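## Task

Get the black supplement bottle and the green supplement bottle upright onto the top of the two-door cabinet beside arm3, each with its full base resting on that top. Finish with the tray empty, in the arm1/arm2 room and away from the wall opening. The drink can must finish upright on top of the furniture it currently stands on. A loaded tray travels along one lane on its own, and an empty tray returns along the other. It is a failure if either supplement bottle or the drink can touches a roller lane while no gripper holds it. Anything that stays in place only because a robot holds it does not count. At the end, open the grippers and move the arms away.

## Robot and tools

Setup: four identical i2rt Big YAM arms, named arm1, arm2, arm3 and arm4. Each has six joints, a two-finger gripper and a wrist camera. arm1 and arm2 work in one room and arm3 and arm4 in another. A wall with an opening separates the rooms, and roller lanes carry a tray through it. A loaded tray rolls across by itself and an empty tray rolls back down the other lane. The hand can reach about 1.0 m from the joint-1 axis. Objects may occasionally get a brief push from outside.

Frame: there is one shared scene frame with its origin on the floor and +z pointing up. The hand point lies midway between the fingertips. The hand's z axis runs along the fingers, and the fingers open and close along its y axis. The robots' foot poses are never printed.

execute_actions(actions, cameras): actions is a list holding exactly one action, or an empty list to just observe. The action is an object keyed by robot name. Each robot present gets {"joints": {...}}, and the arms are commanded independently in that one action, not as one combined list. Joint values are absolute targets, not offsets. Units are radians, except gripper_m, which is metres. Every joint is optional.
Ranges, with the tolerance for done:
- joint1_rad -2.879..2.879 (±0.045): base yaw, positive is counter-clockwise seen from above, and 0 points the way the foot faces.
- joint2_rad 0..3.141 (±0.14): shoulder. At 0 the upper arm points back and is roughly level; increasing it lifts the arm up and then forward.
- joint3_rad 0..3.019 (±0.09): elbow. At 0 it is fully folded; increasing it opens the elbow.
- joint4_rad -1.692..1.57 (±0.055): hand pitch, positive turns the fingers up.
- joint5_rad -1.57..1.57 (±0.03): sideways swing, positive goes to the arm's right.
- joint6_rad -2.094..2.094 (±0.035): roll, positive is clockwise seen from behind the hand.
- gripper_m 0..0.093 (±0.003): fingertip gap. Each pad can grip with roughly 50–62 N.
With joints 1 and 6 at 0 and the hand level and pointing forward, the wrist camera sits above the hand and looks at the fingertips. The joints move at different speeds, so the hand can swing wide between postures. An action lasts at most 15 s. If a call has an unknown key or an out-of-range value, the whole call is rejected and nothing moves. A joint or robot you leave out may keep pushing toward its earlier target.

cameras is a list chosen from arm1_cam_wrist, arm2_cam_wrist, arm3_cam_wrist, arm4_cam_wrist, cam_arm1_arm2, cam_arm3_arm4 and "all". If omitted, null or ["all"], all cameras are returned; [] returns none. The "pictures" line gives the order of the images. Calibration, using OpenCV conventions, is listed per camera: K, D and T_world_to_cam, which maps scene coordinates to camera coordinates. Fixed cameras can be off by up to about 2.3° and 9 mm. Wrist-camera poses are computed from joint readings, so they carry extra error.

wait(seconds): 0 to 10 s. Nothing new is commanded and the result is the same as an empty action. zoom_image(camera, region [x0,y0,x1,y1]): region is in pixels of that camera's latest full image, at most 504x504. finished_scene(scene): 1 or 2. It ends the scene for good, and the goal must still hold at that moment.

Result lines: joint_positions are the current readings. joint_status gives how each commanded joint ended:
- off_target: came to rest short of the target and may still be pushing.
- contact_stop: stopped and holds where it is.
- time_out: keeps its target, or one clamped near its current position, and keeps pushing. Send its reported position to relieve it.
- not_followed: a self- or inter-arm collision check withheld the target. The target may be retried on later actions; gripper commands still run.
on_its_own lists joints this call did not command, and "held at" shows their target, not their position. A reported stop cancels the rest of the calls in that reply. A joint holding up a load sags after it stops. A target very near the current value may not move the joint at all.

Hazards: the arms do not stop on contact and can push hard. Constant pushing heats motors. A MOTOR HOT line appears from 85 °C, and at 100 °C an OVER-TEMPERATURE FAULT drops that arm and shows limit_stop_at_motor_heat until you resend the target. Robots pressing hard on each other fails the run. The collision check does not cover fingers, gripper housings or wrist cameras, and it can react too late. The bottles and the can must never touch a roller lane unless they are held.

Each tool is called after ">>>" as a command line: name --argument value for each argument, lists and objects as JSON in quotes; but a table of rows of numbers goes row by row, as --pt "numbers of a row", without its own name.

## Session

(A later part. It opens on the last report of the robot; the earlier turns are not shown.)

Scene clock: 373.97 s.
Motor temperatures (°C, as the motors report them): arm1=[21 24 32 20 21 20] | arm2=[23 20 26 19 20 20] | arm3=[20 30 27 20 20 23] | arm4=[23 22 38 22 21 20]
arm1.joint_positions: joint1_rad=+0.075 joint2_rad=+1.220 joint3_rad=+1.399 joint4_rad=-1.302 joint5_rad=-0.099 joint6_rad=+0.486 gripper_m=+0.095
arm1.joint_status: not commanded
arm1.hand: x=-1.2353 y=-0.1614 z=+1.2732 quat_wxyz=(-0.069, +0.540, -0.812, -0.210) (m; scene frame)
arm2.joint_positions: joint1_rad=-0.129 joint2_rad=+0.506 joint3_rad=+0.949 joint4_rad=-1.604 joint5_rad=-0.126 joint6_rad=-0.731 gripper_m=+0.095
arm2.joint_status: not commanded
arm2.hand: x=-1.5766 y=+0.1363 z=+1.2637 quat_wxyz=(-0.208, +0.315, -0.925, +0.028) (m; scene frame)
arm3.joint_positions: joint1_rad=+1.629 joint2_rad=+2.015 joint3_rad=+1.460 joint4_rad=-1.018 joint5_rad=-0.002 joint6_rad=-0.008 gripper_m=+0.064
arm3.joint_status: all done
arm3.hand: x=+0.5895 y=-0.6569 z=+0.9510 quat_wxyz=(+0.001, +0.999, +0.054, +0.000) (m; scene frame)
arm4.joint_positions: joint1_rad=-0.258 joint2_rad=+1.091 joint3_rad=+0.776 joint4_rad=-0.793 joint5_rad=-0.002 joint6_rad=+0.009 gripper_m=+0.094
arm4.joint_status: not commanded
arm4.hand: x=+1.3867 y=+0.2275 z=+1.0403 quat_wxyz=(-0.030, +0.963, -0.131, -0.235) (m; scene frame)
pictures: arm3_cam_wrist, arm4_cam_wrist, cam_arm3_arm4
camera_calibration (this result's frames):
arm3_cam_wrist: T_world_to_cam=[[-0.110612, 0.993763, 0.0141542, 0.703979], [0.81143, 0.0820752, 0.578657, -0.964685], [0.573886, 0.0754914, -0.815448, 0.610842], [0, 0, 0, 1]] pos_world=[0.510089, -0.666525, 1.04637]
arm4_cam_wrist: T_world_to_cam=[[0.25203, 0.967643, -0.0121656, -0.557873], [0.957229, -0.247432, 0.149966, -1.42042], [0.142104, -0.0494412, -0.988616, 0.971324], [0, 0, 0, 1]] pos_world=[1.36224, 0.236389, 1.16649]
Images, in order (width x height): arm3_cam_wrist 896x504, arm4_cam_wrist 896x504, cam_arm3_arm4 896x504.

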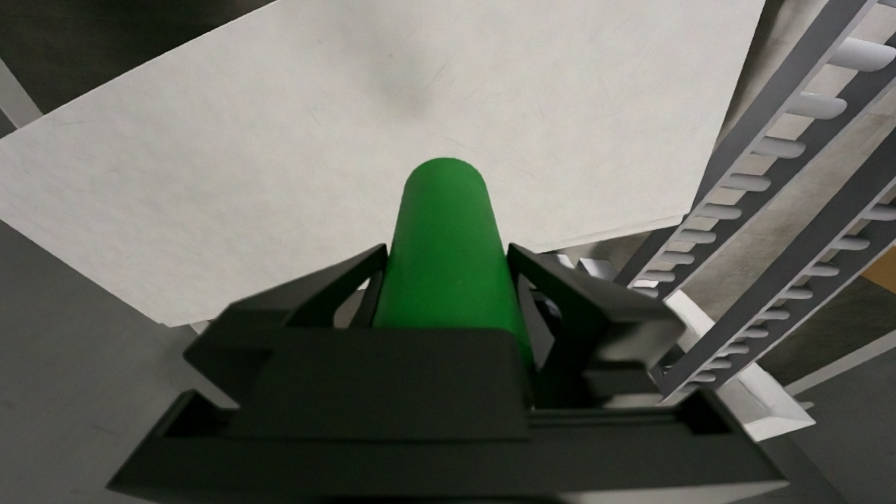

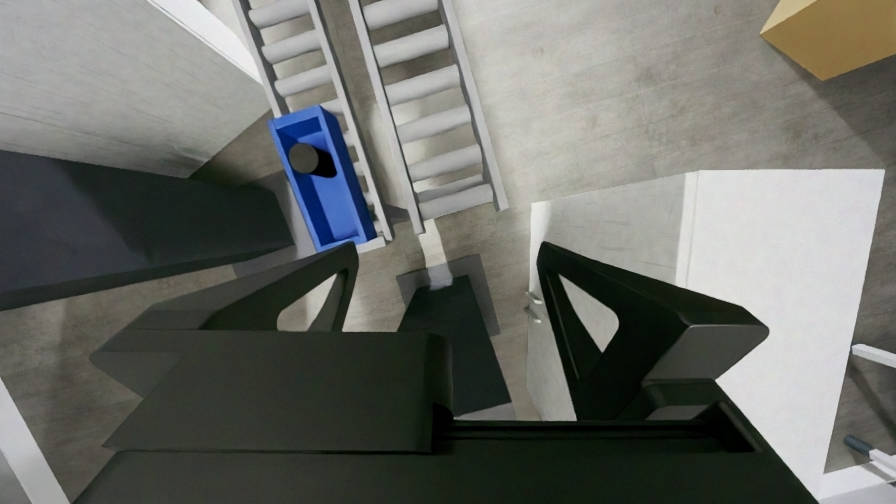

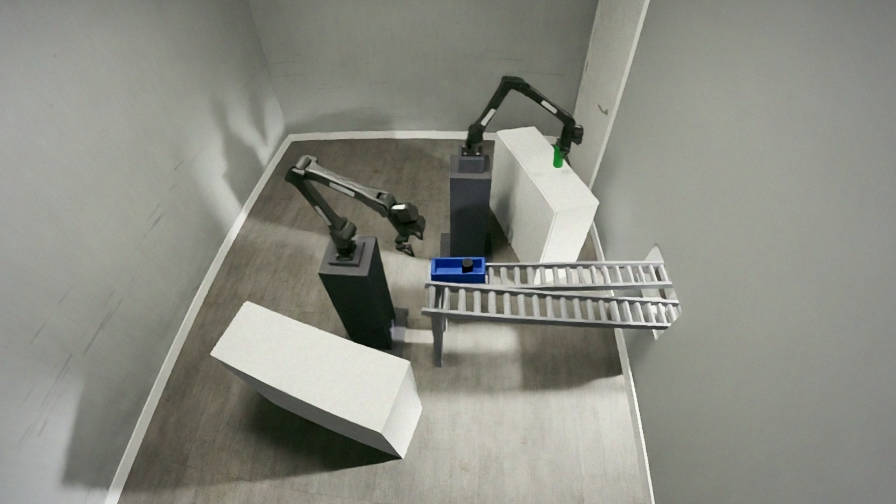

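>>> execute_actions --actions '[{"arm3": {"joints": {"joint2_rad": 2.118, "joint3_rad": 1.445, "joint4_rad": -0.85}}}]' --cameras '["arm3_cam_wrist", "cam_arm3_arm4"]'

>>> zoom_image --camera "cam_arm3_arm4" --region '[510, 110, 610, 210]'

Scene clock: 400.30 s.
Motor temperatures (°C, as the motors report them): arm1=[21 24 33 20 21 20] | arm2=[23 20 27 19 20 20] | arm3=[20 30 28 20 20 23] | arm4=[23 22 38 22 21 20]
arm1.joint_positions: joint1_rad=+0.075 joint2_rad=+1.220 joint3_rad=+1.399 joint4_rad=-1.302 joint5_rad=-0.099 joint6_rad=+0.486 gripper_m=+0.095
arm1.joint_status: not commanded
arm1.hand: x=-1.2353 y=-0.1614 z=+1.2732 quat_wxyz=(-0.069, +0.540, -0.812, -0.210) (m; scene frame)
arm2.joint_positions: joint1_rad=-0.129 joint2_rad=+0.506 joint3_rad=+0.949 joint4_rad=-1.604 joint5_rad=-0.126 joint6_rad=-0.731 gripper_m=+0.095
arm2.joint_status: not commanded
arm2.hand: x=-1.5766 y=+0.1363 z=+1.2637 quat_wxyz=(-0.208, +0.315, -0.925, +0.028) (m; scene frame)
arm3.joint_positions: joint1_rad=+1.629 joint2_rad=+2.160 joint3_rad=+1.423 joint4_rad=-0.857 joint5_rad=-0.002 joint6_rad=-0.008 gripper_m=+0.064
arm3.joint_status: all done
arm3.hand: x=+0.5939 y=-0.6566 z=+0.8597 quat_wxyz=(+0.001, +0.998, +0.054, +0.011) (m; scene frame)
arm4.joint_positions: joint1_rad=-0.258 joint2_rad=+1.091 joint3_rad=+0.776 joint4_rad=-0.793 joint5_rad=-0.002 joint6_rad=+0.009 gripper_m=+0.094
arm4.joint_status: not commanded
arm4.hand: x=+1.3867 y=+0.2275 z=+1.0403 quat_wxyz=(-0.030, +0.963, -0.131, -0.235) (m; scene frame)
pictures: arm3_cam_wrist, cam_arm3_arm4
camera_calibration (this result's frames):
arm3_cam_wrist: T_world_to_cam=[[-0.11095, 0.993729, 0.0139169, 0.705822], [0.798492, 0.0807971, 0.596559, -0.92394], [0.591693, 0.0773008, -0.802448, 0.513266], [0, 0, 0, 1]] pos_world=[0.512373, -0.666419, 0.953231]
Images, in order (width x height): arm3_cam_wrist 896x504, cam_arm3_arm4 896x504.

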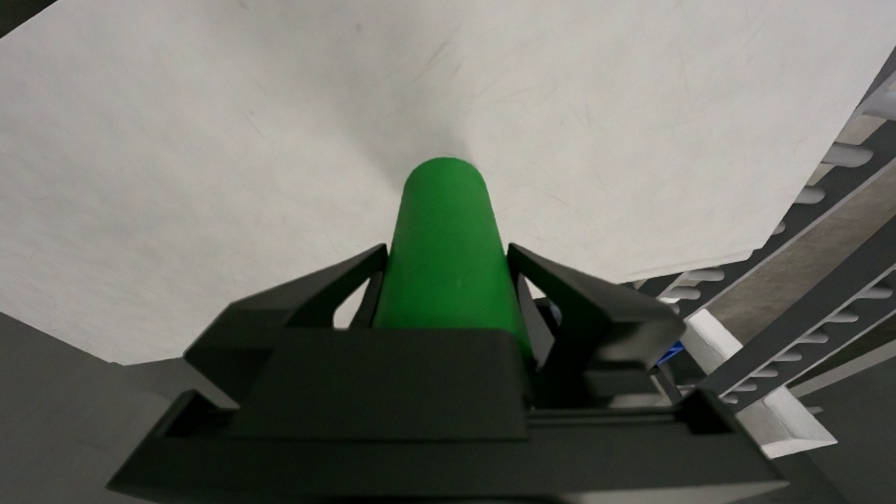

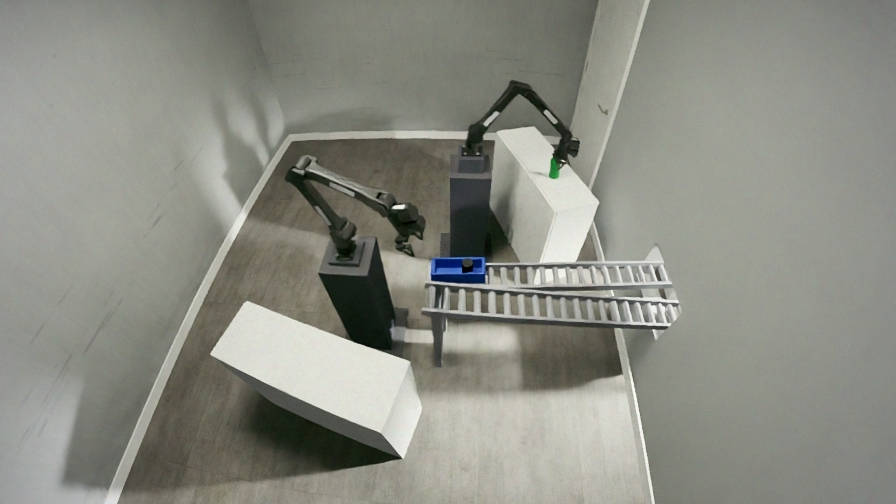

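Region (510, 110, 610, 210) of cam_arm3_arm4's 896x504 image, scaled by 5.040, with more detail than that image has.

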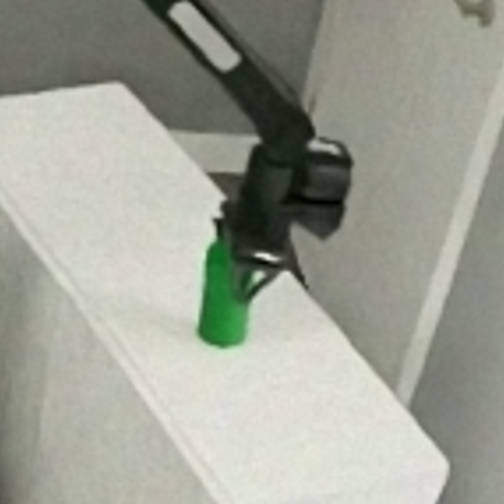

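>>> zoom_image --camera "arm3_cam_wrist" --region '[680, 190, 820, 290]'

>>> zoom_image --camera "arm3_cam_wrist" --region '[50, 300, 200, 400]'

Region (680, 190, 820, 290) of arm3_cam_wrist's 896x504 image, scaled by 3.600, with more detail than that image has; it fills the top 360 rows of this view, and the rest is white.

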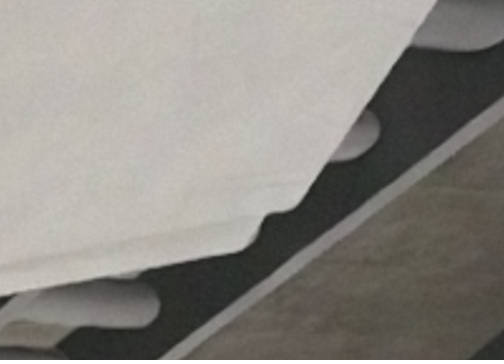

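Region (50, 300, 200, 400) of arm3_cam_wrist's 896x504 image, scaled by 3.360, with more detail than that image has.

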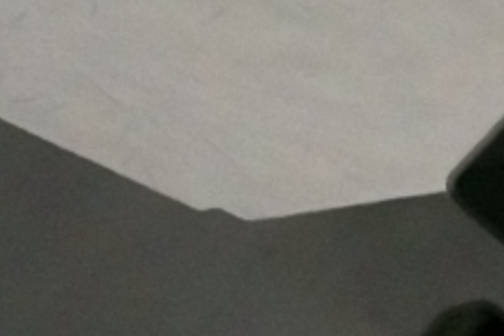

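>>> execute_actions --actions '[{"arm3": {"joints": {"joint2_rad": 2.16, "joint4_rad": -0.83}}}]' --cameras '["arm3_cam_wrist"]'

Scene clock: 417.90 s.
Motor temperatures (°C, as the motors report them): arm1=[21 24 33 20 21 20] | arm2=[23 20 27 19 20 20] | arm3=[20 30 28 20 20 23] | arm4=[23 22 39 22 21 20]
arm1.joint_positions: joint1_rad=+0.075 joint2_rad=+1.220 joint3_rad=+1.399 joint4_rad=-1.302 joint5_rad=-0.099 joint6_rad=+0.486 gripper_m=+0.095
arm1.joint_status: not commanded
arm1.hand: x=-1.2353 y=-0.1614 z=+1.2732 quat_wxyz=(-0.069, +0.540, -0.812, -0.210) (m; scene frame)
arm2.joint_positions: joint1_rad=-0.129 joint2_rad=+0.506 joint3_rad=+0.949 joint4_rad=-1.604 joint5_rad=-0.126 joint6_rad=-0.731 gripper_m=+0.095
arm2.joint_status: not commanded
arm2.hand: x=-1.5766 y=+0.1363 z=+1.2637 quat_wxyz=(-0.208, +0.315, -0.925, +0.028) (m; scene frame)
arm3.joint_positions: joint1_rad=+1.629 joint2_rad=+2.167 joint3_rad=+1.423 joint4_rad=-0.837 joint5_rad=-0.002 joint6_rad=-0.008 gripper_m=+0.064
arm3.joint_status: all done
arm3.hand: x=+0.5906 y=-0.6569 z=+0.8559 quat_wxyz=(+0.001, +0.999, +0.054, +0.005) (m; scene frame)
arm4.joint_positions: joint1_rad=-0.258 joint2_rad=+1.091 joint3_rad=+0.776 joint4_rad=-0.793 joint5_rad=-0.002 joint6_rad=+0.009 gripper_m=+0.094
arm4.joint_status: not commanded
arm4.hand: x=+1.3867 y=+0.2275 z=+1.0403 quat_wxyz=(-0.030, +0.963, -0.131, -0.235) (m; scene frame)
pictures: arm3_cam_wrist
camera_calibration (this result's frames):
arm3_cam_wrist: T_world_to_cam=[[-0.110752, 0.993749, 0.0140569, 0.705621], [0.806124, 0.0815512, 0.5861, -0.914052], [0.58129, 0.0762435, -0.810117, 0.524184], [0, 0, 0, 1]] pos_world=[0.510286, -0.666633, 0.950458]
Images, in order (width x height): arm3_cam_wrist 896x504.

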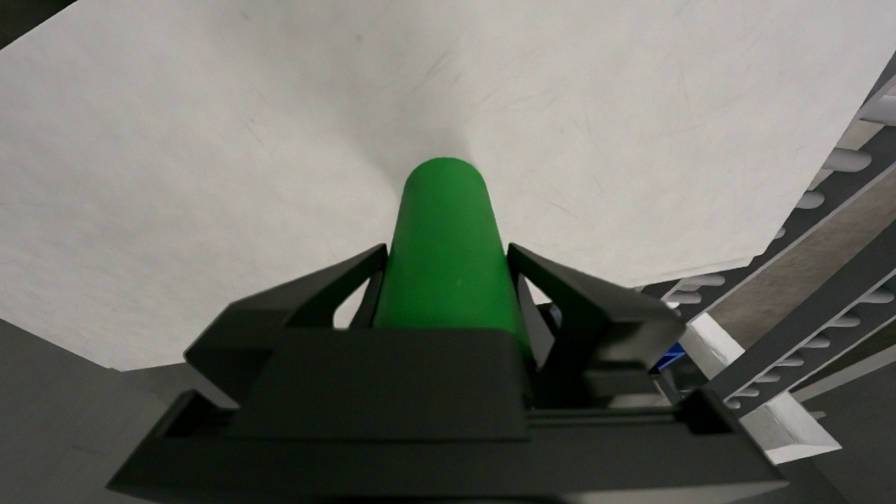

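>>> execute_actions --actions '[{"arm3": {"joints": {"gripper_m": 0.093}}}]' --cameras '["arm3_cam_wrist"]'

Scene clock: 423.63 s.
Motor temperatures (°C, as the motors report them): arm1=[21 24 33 20 21 20] | arm2=[23 20 27 19 20 20] | arm3=[20 30 28 20 20 23] | arm4=[23 22 39 22 21 20]
arm1.joint_positions: joint1_rad=+0.075 joint2_rad=+1.220 joint3_rad=+1.399 joint4_rad=-1.302 joint5_rad=-0.099 joint6_rad=+0.486 gripper_m=+0.095
arm1.joint_status: not commanded
arm1.hand: x=-1.2353 y=-0.1614 z=+1.2732 quat_wxyz=(-0.069, +0.540, -0.812, -0.210) (m; scene frame)
arm2.joint_positions: joint1_rad=-0.129 joint2_rad=+0.506 joint3_rad=+0.949 joint4_rad=-1.604 joint5_rad=-0.126 joint6_rad=-0.731 gripper_m=+0.095
arm2.joint_status: not commanded
arm2.hand: x=-1.5766 y=+0.1363 z=+1.2637 quat_wxyz=(-0.208, +0.315, -0.925, +0.028) (m; scene frame)
arm3.joint_positions: joint1_rad=+1.629 joint2_rad=+2.167 joint3_rad=+1.423 joint4_rad=-0.837 joint5_rad=-0.002 joint6_rad=-0.008 gripper_m=+0.093
arm3.joint_status: all done
arm3.hand: x=+0.5906 y=-0.6569 z=+0.8559 quat_wxyz=(+0.001, +0.999, +0.054, +0.005) (m; scene frame)
arm4.joint_positions: joint1_rad=-0.258 joint2_rad=+1.091 joint3_rad=+0.776 joint4_rad=-0.793 joint5_rad=-0.002 joint6_rad=+0.009 gripper_m=+0.094
arm4.joint_status: not commanded
arm4.hand: x=+1.3867 y=+0.2275 z=+1.0403 quat_wxyz=(-0.030, +0.963, -0.131, -0.235) (m; scene frame)
pictures: arm3_cam_wrist
camera_calibration (this result's frames):
arm3_cam_wrist: T_world_to_cam=[[-0.110752, 0.993749, 0.0140569, 0.705621], [0.806124, 0.0815512, 0.5861, -0.914052], [0.58129, 0.0762435, -0.810117, 0.524184], [0, 0, 0, 1]] pos_world=[0.510286, -0.666633, 0.950458]
Images, in order (width x height): arm3_cam_wrist 896x504.

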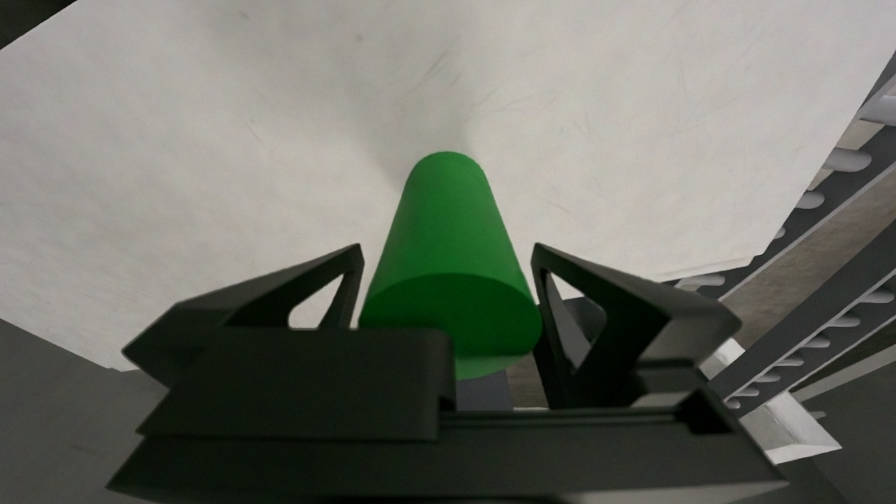

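>>> zoom_image --camera "arm3_cam_wrist" --region '[340, 130, 560, 400]'

Region (340, 130, 560, 400) of arm3_cam_wrist's 896x504 image, scaled by 1.867, with more detail than that image has; it fills the left 411 columns of this view, and the rest is white.

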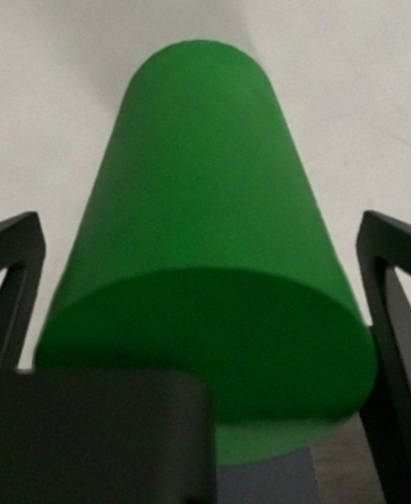

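>>> execute_actions --actions '[{"arm3": {"joints": {"joint2_rad": 1.93, "joint3_rad": 1.54, "joint4_rad": -1.13}}}]' --cameras '["arm3_cam_wrist"]'

>>> execute_actions --actions '[{"arm3": {"joints": {"joint1_rad": -0.04, "joint2_rad": 2.24, "joint3_rad": 1.595, "joint4_rad": -0.87}}}]' --cameras '["arm3_cam_wrist", "arm4_cam_wrist", "cam_arm3_arm4"]'

Scene clock: 476.30 s.
Motor temperatures (°C, as the motors report them): arm1=[21 24 34 20 21 20] | arm2=[23 20 27 19 20 20] | arm3=[20 30 28 20 20 23] | arm4=[23 22 40 22 21 20]
arm1.joint_positions: joint1_rad=+0.075 joint2_rad=+1.220 joint3_rad=+1.399 joint4_rad=-1.302 joint5_rad=-0.099 joint6_rad=+0.486 gripper_m=+0.095
arm1.joint_status: not commanded
arm1.hand: x=-1.2353 y=-0.1614 z=+1.2732 quat_wxyz=(-0.069, +0.540, -0.812, -0.210) (m; scene frame)
arm2.joint_positions: joint1_rad=-0.129 joint2_rad=+0.506 joint3_rad=+0.949 joint4_rad=-1.604 joint5_rad=-0.126 joint6_rad=-0.731 gripper_m=+0.095
arm2.joint_status: not commanded
arm2.hand: x=-1.5766 y=+0.1363 z=+1.2637 quat_wxyz=(-0.208, +0.315, -0.925, +0.028) (m; scene frame)
arm3.joint_positions: joint1_rad=+1.629 joint2_rad=+1.939 joint3_rad=+1.517 joint4_rad=-1.123 joint5_rad=-0.002 joint6_rad=-0.008 gripper_m=+0.093
arm3.joint_status: all done
arm3.hand: x=+0.5835 y=-0.6574 z=+1.0122 quat_wxyz=(+0.002, +0.998, +0.054, -0.013) (m; scene frame)
arm4.joint_positions: joint1_rad=-0.258 joint2_rad=+1.091 joint3_rad=+0.776 joint4_rad=-0.793 joint5_rad=-0.002 joint6_rad=+0.009 gripper_m=+0.094
arm4.joint_status: not commanded
arm4.hand: x=+1.3867 y=+0.2275 z=+1.0403 quat_wxyz=(-0.030, +0.963, -0.131, -0.235) (m; scene frame)
pictures: arm3_cam_wrist
camera_calibration (this result's frames):
arm3_cam_wrist: T_world_to_cam=[[-0.110185, 0.993806, 0.0144382, 0.70246], [0.826939, 0.0836056, 0.556041, -0.980298], [0.55139, 0.0732068, -0.831029, 0.69158], [0, 0, 0, 1]] pos_world=[0.506716, -0.666779, 1.10967]
Images, in order (width x height): arm3_cam_wrist 896x504.

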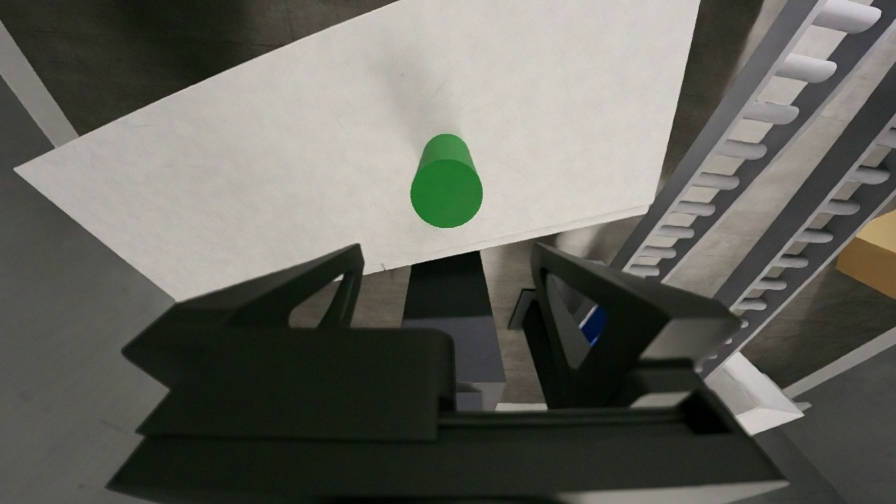

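Scene clock: 478.23 s.
Motor temperatures (°C, as the motors report them): arm1=[21 24 34 20 21 20] | arm2=[23 20 27 19 20 20] | arm3=[20 30 28 20 20 23] | arm4=[23 22 40 22 21 20]
arm1.joint_positions: joint1_rad=+0.075 joint2_rad=+1.220 joint3_rad=+1.399 joint4_rad=-1.302 joint5_rad=-0.099 joint6_rad=+0.486 gripper_m=+0.095
arm1.joint_status: not commanded
arm1.hand: x=-1.2353 y=-0.1614 z=+1.2732 quat_wxyz=(-0.069, +0.540, -0.812, -0.210) (m; scene frame)
arm2.joint_positions: joint1_rad=-0.129 joint2_rad=+0.506 joint3_rad=+0.949 joint4_rad=-1.604 joint5_rad=-0.126 joint6_rad=-0.731 gripper_m=+0.095
arm2.joint_status: not commanded
arm2.hand: x=-1.5766 y=+0.1363 z=+1.2637 quat_wxyz=(-0.208, +0.315, -0.925, +0.028) (m; scene frame)
arm3.joint_positions: joint1_rad=-0.049 joint2_rad=+2.256 joint3_rad=+1.582 joint4_rad=-0.867 joint5_rad=+0.002 joint6_rad=-0.007 gripper_m=+0.093
arm3.joint_status: all done
arm3.hand: x=+1.1621 y=+0.0198 z=+0.8501 quat_wxyz=(-0.011, +0.707, -0.707, -0.010) (m; scene frame)
arm4.joint_positions: joint1_rad=-0.258 joint2_rad=+1.091 joint3_rad=+0.776 joint4_rad=-0.793 joint5_rad=-0.002 joint6_rad=+0.009 gripper_m=+0.094
arm4.joint_status: not commanded
arm4.hand: x=+1.3867 y=+0.2275 z=+1.0403 quat_wxyz=(-0.030, +0.963, -0.131, -0.235) (m; scene frame)
pictures: arm3_cam_wrist, arm4_cam_wrist, cam_arm3_arm4
camera_calibration (this result's frames):
arm3_cam_wrist: T_world_to_cam=[[0.99983, 0.00182718, 0.0183512, -1.17809], [-0.00865184, -0.832306, 0.554249, -0.434603], [0.0162865, -0.554313, -0.832149, 0.823488], [0, 0, 0, 1]] pos_world=[1.16072, 0.0969005, 0.947762]
arm4_cam_wrist: T_world_to_cam=[[0.25203, 0.967643, -0.0121656, -0.557873], [0.957229, -0.247432, 0.149966, -1.42042], [0.142104, -0.0494412, -0.988616, 0.971324], [0, 0, 0, 1]] pos_world=[1.36224, 0.236389, 1.16649]
Images, in order (width x height): arm3_cam_wrist 896x504, arm4_cam_wrist 896x504, cam_arm3_arm4 896x504.

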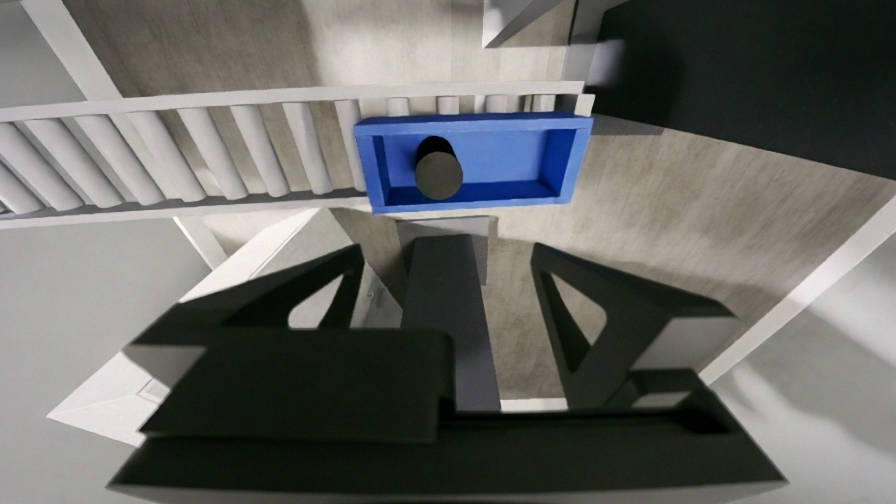

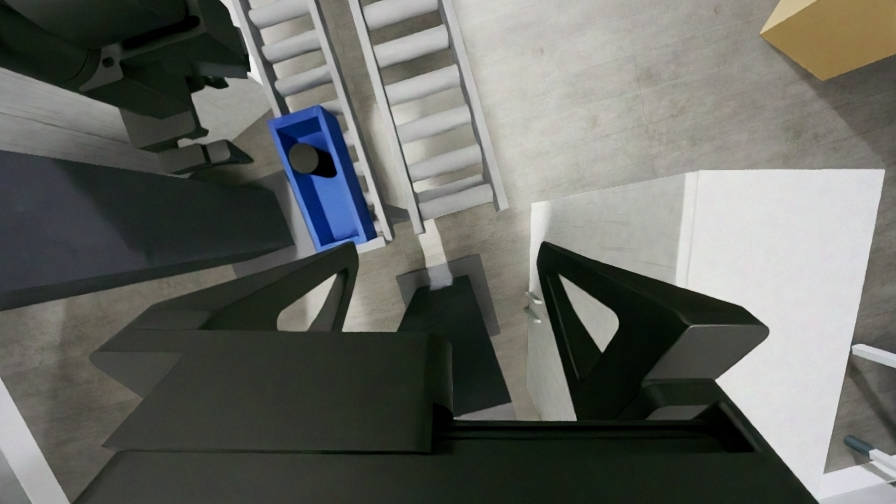

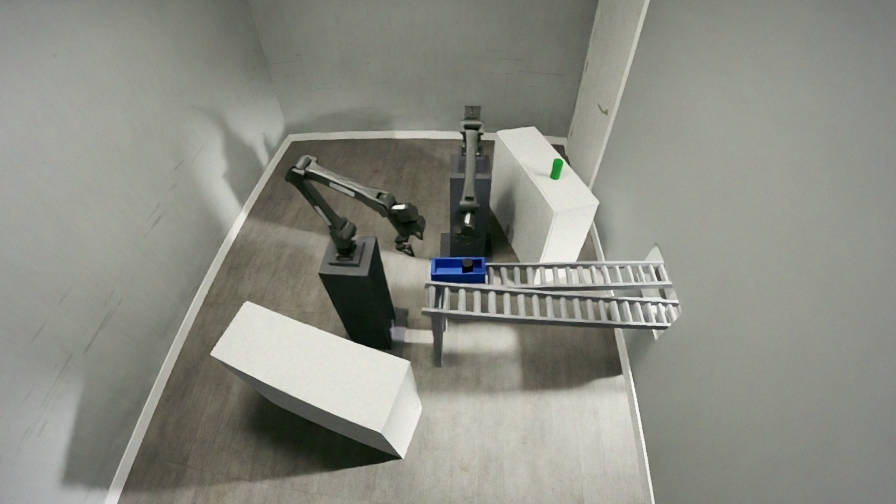

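The green bottle stands on the cabinet. Now I'll check the black bottle's position.

>>> zoom_image --camera "arm3_cam_wrist" --region '[340, 70, 610, 230]'

>>> zoom_image --camera "arm4_cam_wrist" --region '[250, 80, 520, 270]'

Region (340, 70, 610, 230) of arm3_cam_wrist's 896x504 image, scaled by 1.867, with more detail than that image has; it fills the top 299 rows of this view, and the rest is white.

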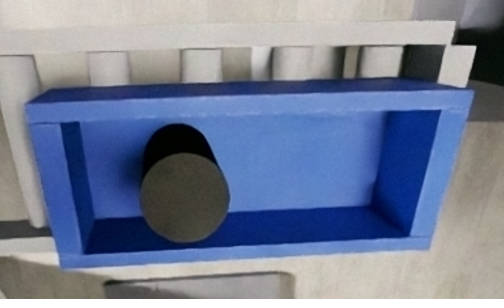

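Region (250, 80, 520, 270) of arm4_cam_wrist's 896x504 image, scaled by 1.867, with more detail than that image has; it fills the top 355 rows of this view, and the rest is white.

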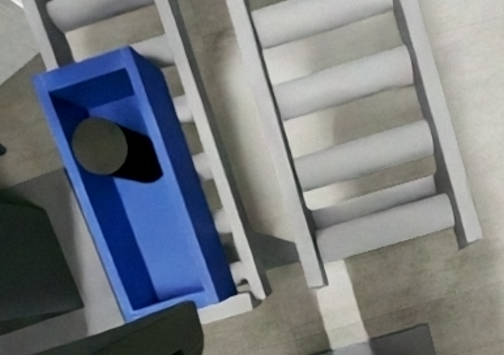

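>>> execute_actions --actions '[{"arm3": {"joints": {"joint1_rad": -0.028, "joint2_rad": 2.725, "joint3_rad": 1.793, "joint4_rad": -0.595}}}]' --cameras '["arm3_cam_wrist"]'

Scene clock: 508.23 s.
Motor temperatures (°C, as the motors report them): arm1=[21 24 34 20 21 20] | arm2=[23 20 27 19 20 20] | arm3=[20 30 28 20 20 23] | arm4=[23 22 41 22 21 20]
arm1.joint_positions: joint1_rad=+0.075 joint2_rad=+1.220 joint3_rad=+1.399 joint4_rad=-1.302 joint5_rad=-0.099 joint6_rad=+0.486 gripper_m=+0.095
arm1.joint_status: not commanded
arm1.hand: x=-1.2353 y=-0.1614 z=+1.2732 quat_wxyz=(-0.069, +0.540, -0.812, -0.210) (m; scene frame)
arm2.joint_positions: joint1_rad=-0.129 joint2_rad=+0.506 joint3_rad=+0.949 joint4_rad=-1.604 joint5_rad=-0.126 joint6_rad=-0.731 gripper_m=+0.095
arm2.joint_status: not commanded
arm2.hand: x=-1.5766 y=+0.1363 z=+1.2637 quat_wxyz=(-0.208, +0.315, -0.925, +0.028) (m; scene frame)
arm3.joint_positions: joint1_rad=-0.036 joint2_rad=+2.735 joint3_rad=+1.775 joint4_rad=-0.600 joint5_rad=-0.002 joint6_rad=-0.003 gripper_m=+0.093
arm3.joint_status: all done
arm3.hand: x=+1.1532 y=+0.0174 z=+0.6123 quat_wxyz=(-0.002, +0.710, -0.704, -0.004) (m; scene frame)
arm4.joint_positions: joint1_rad=-0.258 joint2_rad=+1.091 joint3_rad=+0.776 joint4_rad=-0.793 joint5_rad=-0.002 joint6_rad=+0.009 gripper_m=+0.094
arm4.joint_status: not commanded
arm4.hand: x=+1.3867 y=+0.2275 z=+1.0403 quat_wxyz=(-0.030, +0.963, -0.131, -0.235) (m; scene frame)
pictures: arm3_cam_wrist
camera_calibration (this result's frames):
arm3_cam_wrist: T_world_to_cam=[[0.999837, 0.0110196, 0.0142913, -1.16252], [0.00088701, -0.820971, 0.570969, -0.326273], [0.0180246, -0.570863, -0.820847, 0.615736], [0, 0, 0, 1]] pos_world=[1.15152, 0.0964504, 0.708331]
Images, in order (width x height): arm3_cam_wrist 896x504.

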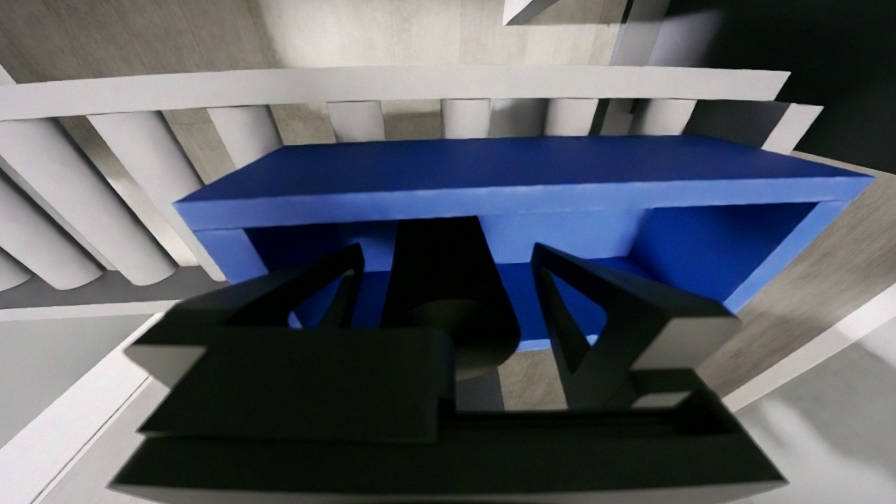

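>>> execute_actions --actions '[{"arm3": {"joints": {"gripper_m": 0.035}}}]' --cameras '["arm3_cam_wrist"]'

Scene clock: 512.07 s.
Motor temperatures (°C, as the motors report them): arm1=[21 24 34 20 21 20] | arm2=[23 20 27 19 20 20] | arm3=[20 30 27 20 20 23] | arm4=[23 22 41 22 21 20]
arm1.joint_positions: joint1_rad=+0.075 joint2_rad=+1.220 joint3_rad=+1.399 joint4_rad=-1.302 joint5_rad=-0.099 joint6_rad=+0.486 gripper_m=+0.095
arm1.joint_status: not commanded
arm1.hand: x=-1.2353 y=-0.1614 z=+1.2732 quat_wxyz=(-0.069, +0.540, -0.812, -0.210) (m; scene frame)
arm2.joint_positions: joint1_rad=-0.129 joint2_rad=+0.506 joint3_rad=+0.949 joint4_rad=-1.604 joint5_rad=-0.126 joint6_rad=-0.731 gripper_m=+0.095
arm2.joint_status: not commanded
arm2.hand: x=-1.5766 y=+0.1363 z=+1.2637 quat_wxyz=(-0.208, +0.315, -0.925, +0.028) (m; scene frame)
arm3.joint_positions: joint1_rad=-0.036 joint2_rad=+2.735 joint3_rad=+1.775 joint4_rad=-0.600 joint5_rad=-0.004 joint6_rad=-0.003 gripper_m=+0.057
arm3.joint_status: gripper_m off_target (ended at +0.057, target +0.035)
arm3.hand: x=+1.1529 y=+0.0174 z=+0.6123 quat_wxyz=(-0.001, +0.710, -0.704, -0.005) (m; scene frame)
arm4.joint_positions: joint1_rad=-0.258 joint2_rad=+1.091 joint3_rad=+0.776 joint4_rad=-0.793 joint5_rad=-0.002 joint6_rad=+0.009 gripper_m=+0.094
arm4.joint_status: not commanded
arm4.hand: x=+1.3867 y=+0.2275 z=+1.0403 quat_wxyz=(-0.030, +0.963, -0.131, -0.235) (m; scene frame)
pictures: arm3_cam_wrist
camera_calibration (this result's frames):
arm3_cam_wrist: T_world_to_cam=[[0.999862, 0.0110365, 0.0123842, -1.16105], [0.00198983, -0.820965, 0.570975, -0.32755], [0.0164686, -0.570872, -0.820874, 0.617552], [0, 0, 0, 1]] pos_world=[1.15137, 0.0964496, 0.708334]
Images, in order (width x height): arm3_cam_wrist 896x504.

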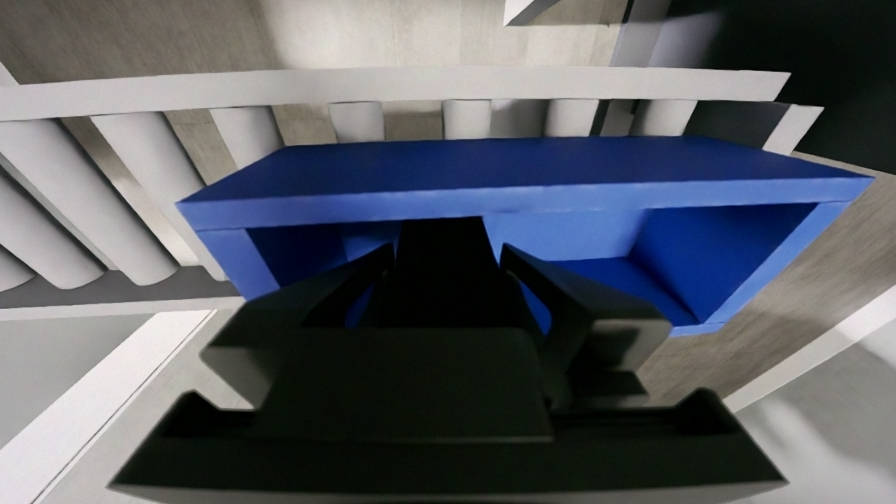

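>>> execute_actions --actions '[{"arm3": {"joints": {"joint2_rad": 2.41, "joint3_rad": 1.655}}, "arm4": {"joints": {"joint6_rad": 0.19, "gripper_m": 0.06}}}]' --cameras '["arm3_cam_wrist"]'

Scene clock: 579.70 s.
Motor temperatures (°C, as the motors report them): arm1=[21 24 34 20 21 20] | arm2=[23 20 28 19 20 20] | arm3=[20 31 27 20 20 23] | arm4=[23 22 42 22 21 20]
arm1.joint_positions: joint1_rad=+0.075 joint2_rad=+1.220 joint3_rad=+1.399 joint4_rad=-1.302 joint5_rad=-0.099 joint6_rad=+0.486 gripper_m=+0.095
arm1.joint_status: not commanded
arm1.hand: x=-1.2353 y=-0.1614 z=+1.2732 quat_wxyz=(-0.069, +0.540, -0.812, -0.210) (m; scene frame)
arm2.joint_positions: joint1_rad=-0.129 joint2_rad=+0.506 joint3_rad=+0.949 joint4_rad=-1.604 joint5_rad=-0.126 joint6_rad=-0.731 gripper_m=+0.095
arm2.joint_status: not commanded
arm2.hand: x=-1.5766 y=+0.1363 z=+1.2637 quat_wxyz=(-0.208, +0.315, -0.925, +0.028) (m; scene frame)
arm3.joint_positions: joint1_rad=-0.036 joint2_rad=+2.432 joint3_rad=+1.639 joint4_rad=-0.596 joint5_rad=-0.002 joint6_rad=-0.003 gripper_m=+0.057
arm3.joint_status: all done
arm3.hand: x=+1.1531 y=+0.0653 z=+0.7647 quat_wxyz=(-0.062, +0.707, -0.701, -0.065) (m; scene frame)
arm4.joint_positions: joint1_rad=-0.258 joint2_rad=+1.091 joint3_rad=+0.776 joint4_rad=-0.793 joint5_rad=-0.002 joint6_rad=+0.181 gripper_m=+0.060
arm4.joint_status: all done
arm4.hand: x=+1.3867 y=+0.2275 z=+1.0403 quat_wxyz=(-0.010, +0.948, -0.213, -0.237) (m; scene frame)
pictures: arm3_cam_wrist
camera_calibration (this result's frames):
arm3_cam_wrist: T_world_to_cam=[[0.999853, 0.00836226, 0.014998, -1.16548], [0.00123276, -0.906115, 0.42303, -0.255698], [0.0171274, -0.422949, -0.905992, 0.824742], [0, 0, 0, 1]] pos_world=[1.15149, 0.126878, 0.872857]
Images, in order (width x height): arm3_cam_wrist 896x504.

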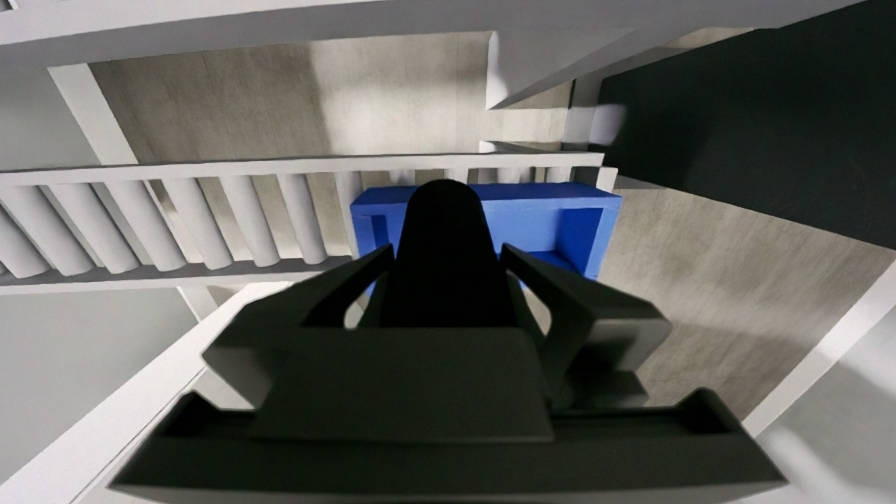

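>>> execute_actions --actions '[{"arm3": {"joints": {"joint1_rad": 1.378, "joint2_rad": 2.13, "joint3_rad": 1.665, "joint4_rad": -1.068}}}]' --cameras '["arm3_cam_wrist", "arm4_cam_wrist", "cam_arm3_arm4"]'

Scene clock: 587.47 s.
Motor temperatures (°C, as the motors report them): arm1=[21 24 35 20 21 20] | arm2=[23 20 28 19 20 20] | arm3=[20 31 27 20 20 23] | arm4=[23 22 42 22 21 20]
arm1.joint_positions: joint1_rad=+0.075 joint2_rad=+1.220 joint3_rad=+1.399 joint4_rad=-1.302 joint5_rad=-0.099 joint6_rad=+0.486 gripper_m=+0.095
arm1.joint_status: not commanded
arm1.hand: x=-1.2353 y=-0.1614 z=+1.2732 quat_wxyz=(-0.069, +0.540, -0.812, -0.210) (m; scene frame)
arm2.joint_positions: joint1_rad=-0.129 joint2_rad=+0.506 joint3_rad=+0.949 joint4_rad=-1.604 joint5_rad=-0.126 joint6_rad=-0.731 gripper_m=+0.095
arm2.joint_status: not commanded
arm2.hand: x=-1.5766 y=+0.1363 z=+1.2637 quat_wxyz=(-0.208, +0.315, -0.925, +0.028) (m; scene frame)
arm3.joint_positions: joint1_rad=+1.387 joint2_rad=+2.154 joint3_rad=+1.656 joint4_rad=-1.060 joint5_rad=-0.002 joint6_rad=-0.003 gripper_m=+0.057
arm3.joint_status: all done
arm3.hand: x=+0.5376 y=-0.5114 z=+0.9353 quat_wxyz=(+0.001, +0.998, -0.069, -0.007) (m; scene frame)
arm4.joint_positions: joint1_rad=-0.258 joint2_rad=+1.091 joint3_rad=+0.776 joint4_rad=-0.793 joint5_rad=-0.002 joint6_rad=+0.181 gripper_m=+0.060
arm4.joint_status: not commanded
arm4.hand: x=+1.3867 y=+0.2275 z=+1.0403 quat_wxyz=(-0.010, +0.948, -0.213, -0.237) (m; scene frame)
pictures: arm3_cam_wrist, arm4_cam_wrist, cam_arm3_arm4
camera_calibration (this result's frames):
arm3_cam_wrist: T_world_to_cam=[[0.136113, 0.990599, 0.0136488, 0.420099], [0.814479, -0.119735, 0.567703, -1.01997], [0.564001, -0.066155, -0.82312, 0.556858], [0, 0, 0, 1]] pos_world=[0.459496, -0.501437, 1.03167]
arm4_cam_wrist: T_world_to_cam=[[0.395045, 0.914149, -0.0909446, -0.662061], [0.912404, -0.378892, 0.154788, -1.33336], [0.107041, -0.144126, -0.983753, 1.03643], [0, 0, 0, 1]] pos_world=[1.36717, 0.2494, 1.16577]
Images, in order (width x height): arm3_cam_wrist 896x504, arm4_cam_wrist 896x504, cam_arm3_arm4 896x504.

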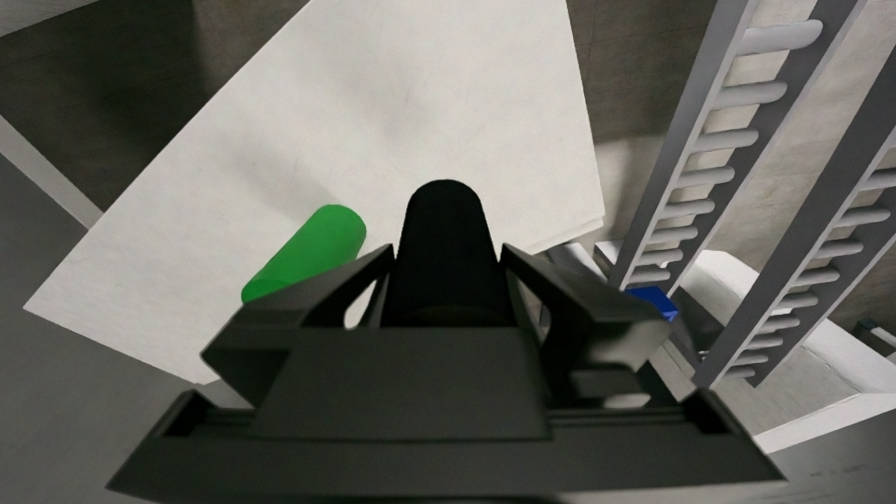

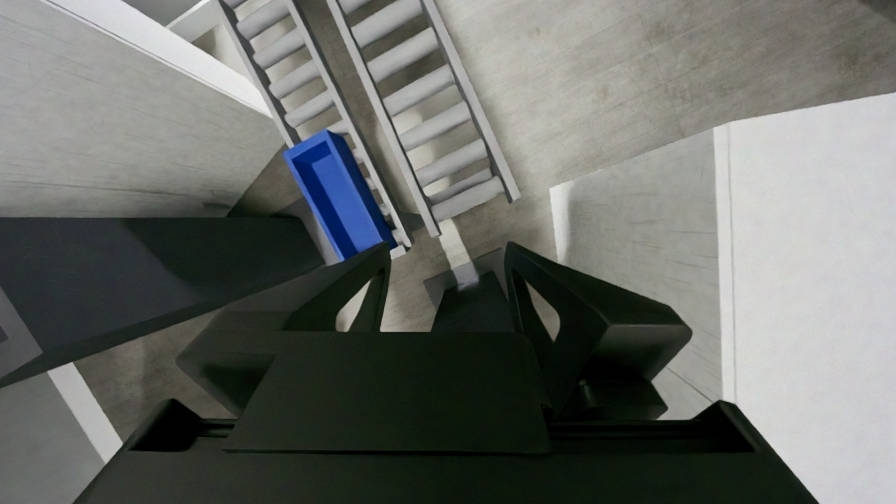

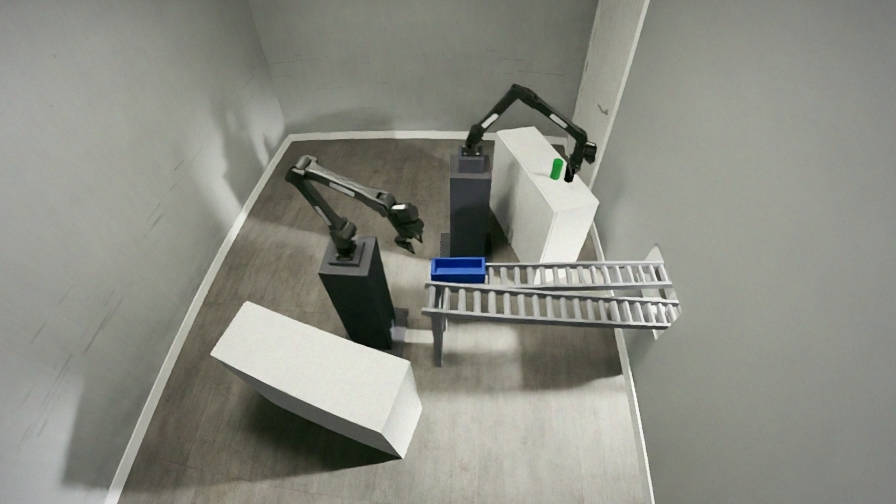

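>>> execute_actions --actions '[{"arm3": {"joints": {"joint2_rad": 2.26, "joint3_rad": 1.635, "joint4_rad": -0.888}}, "arm4": {"joints": {"joint1_rad": 0.19, "joint2_rad": 2.08, "joint3_rad": 1.31, "joint4_rad": -0.765}}}]' --cameras '["arm3_cam_wrist", "arm4_cam_wrist", "cam_arm3_arm4"]'

Scene clock: 600.53 s.
Motor temperatures (°C, as the motors report them): arm1=[21 24 35 20 21 20] | arm2=[23 20 28 19 20 20] | arm3=[20 31 28 20 20 23] | arm4=[23 22 42 22 21 20]
arm1.joint_positions: joint1_rad=+0.075 joint2_rad=+1.220 joint3_rad=+1.399 joint4_rad=-1.302 joint5_rad=-0.099 joint6_rad=+0.486 gripper_m=+0.095
arm1.joint_status: not commanded
arm1.hand: x=-1.2353 y=-0.1614 z=+1.2732 quat_wxyz=(-0.069, +0.540, -0.812, -0.210) (m; scene frame)
arm2.joint_positions: joint1_rad=-0.129 joint2_rad=+0.506 joint3_rad=+0.949 joint4_rad=-1.604 joint5_rad=-0.126 joint6_rad=-0.731 gripper_m=+0.095
arm2.joint_status: not commanded
arm2.hand: x=-1.5766 y=+0.1363 z=+1.2637 quat_wxyz=(-0.208, +0.315, -0.925, +0.028) (m; scene frame)
arm3.joint_positions: joint1_rad=+1.387 joint2_rad=+2.291 joint3_rad=+1.625 joint4_rad=-0.896 joint5_rad=-0.002 joint6_rad=-0.003 gripper_m=+0.057
arm3.joint_status: all done
arm3.hand: x=+0.5383 y=-0.5114 z=+0.8427 quat_wxyz=(+0.001, +0.998, -0.070, -0.004) (m; scene frame)
arm4.joint_positions: joint1_rad=+0.201 joint2_rad=+2.092 joint3_rad=+1.290 joint4_rad=-0.762 joint5_rad=+0.000 joint6_rad=+0.182 gripper_m=+0.060
arm4.joint_status: all done
arm4.hand: x=+1.2243 y=+0.0258 z=+0.7866 quat_wxyz=(-0.003, +1.000, +0.008, -0.010) (m; scene frame)
pictures: arm3_cam_wrist, arm4_cam_wrist, cam_arm3_arm4
camera_calibration (this result's frames):
arm3_cam_wrist: T_world_to_cam=[[0.136802, 0.990499, 0.014002, 0.420484], [0.811775, -0.120196, 0.571466, -0.969985], [0.56772, -0.0668113, -0.820506, 0.475713], [0, 0, 0, 1]] pos_world=[0.459815, -0.501295, 0.938751]
arm4_cam_wrist: T_world_to_cam=[[-0.0238847, 0.99968, -0.0083464, 0.00914486], [0.820416, 0.0243711, 0.571247, -1.44768], [0.571268, 0.00679655, -0.820736, 0.0746598], [0, 0, 0, 1]] pos_world=[1.14527, 0.0256322, 0.888337]
Images, in order (width x height): arm3_cam_wrist 896x504, arm4_cam_wrist 896x504, cam_arm3_arm4 896x504.

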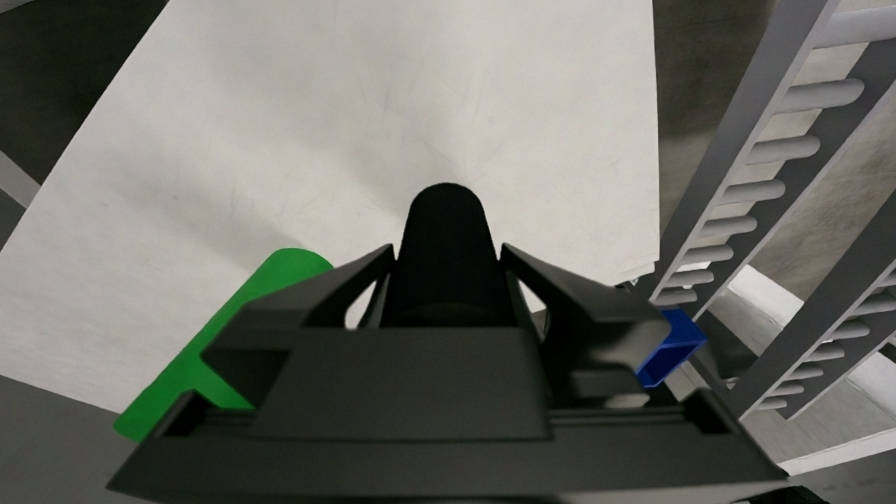

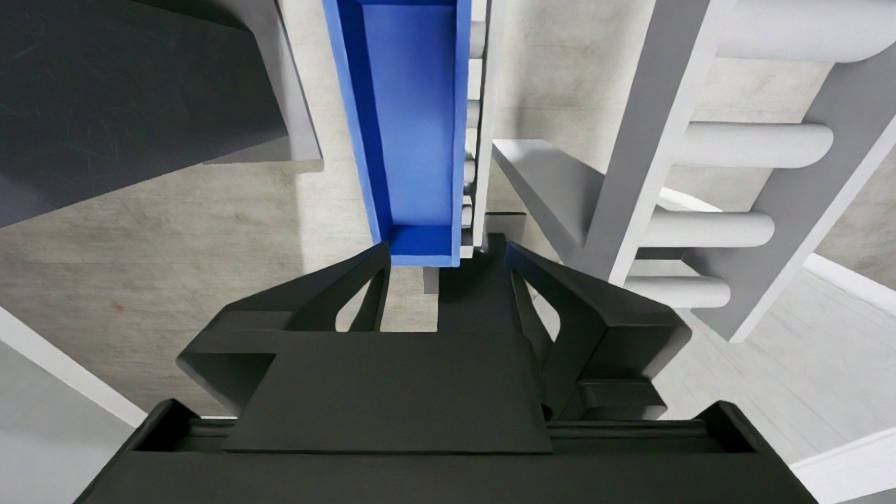

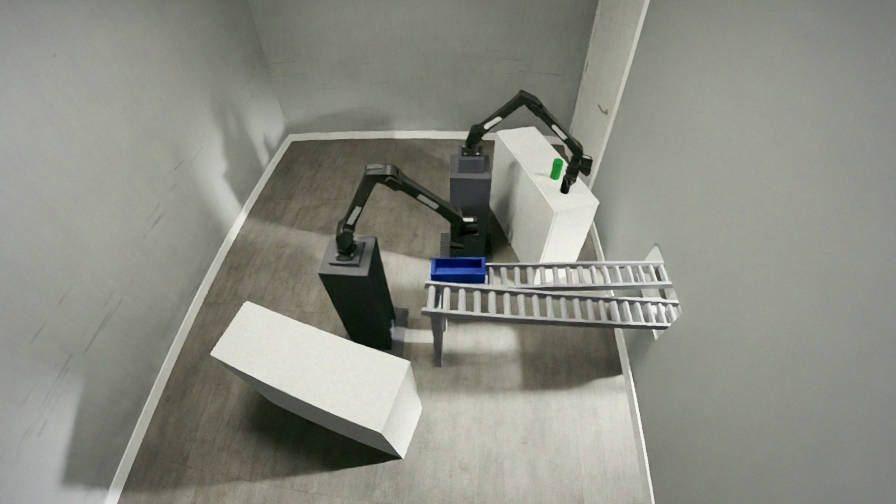

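>>> zoom_image --camera "arm3_cam_wrist" --region '[360, 150, 540, 290]'

>>> zoom_image --camera "cam_arm3_arm4" --region '[420, 130, 620, 300]'

>>> zoom_image --camera "arm4_cam_wrist" --region '[300, 0, 640, 300]'

Region (360, 150, 540, 290) of arm3_cam_wrist's 896x504 image, scaled by 2.800, with more detail than that image has.

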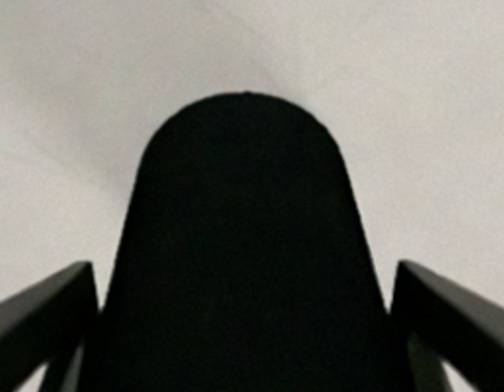

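Region (420, 130, 620, 300) of cam_arm3_arm4's 896x504 image, scaled by 2.520, with more detail than that image has; it fills the top 428 rows of this view, and the rest is white.

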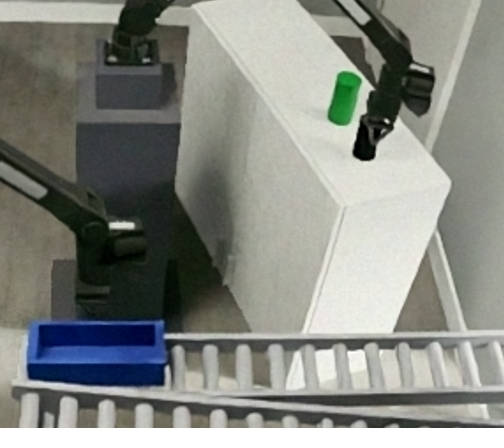

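Region (300, 0, 640, 300) of arm4_cam_wrist's 896x504 image, scaled by 1.482, with more detail than that image has; it fills the top 445 rows of this view, and the rest is white.

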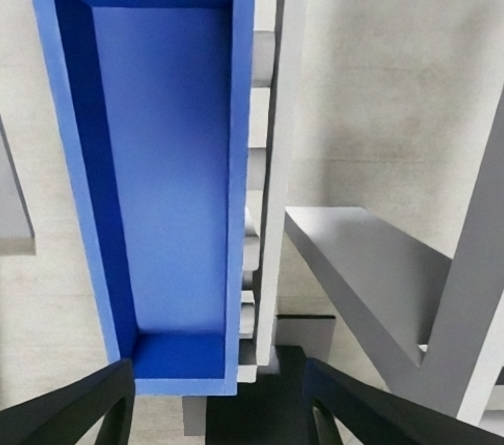

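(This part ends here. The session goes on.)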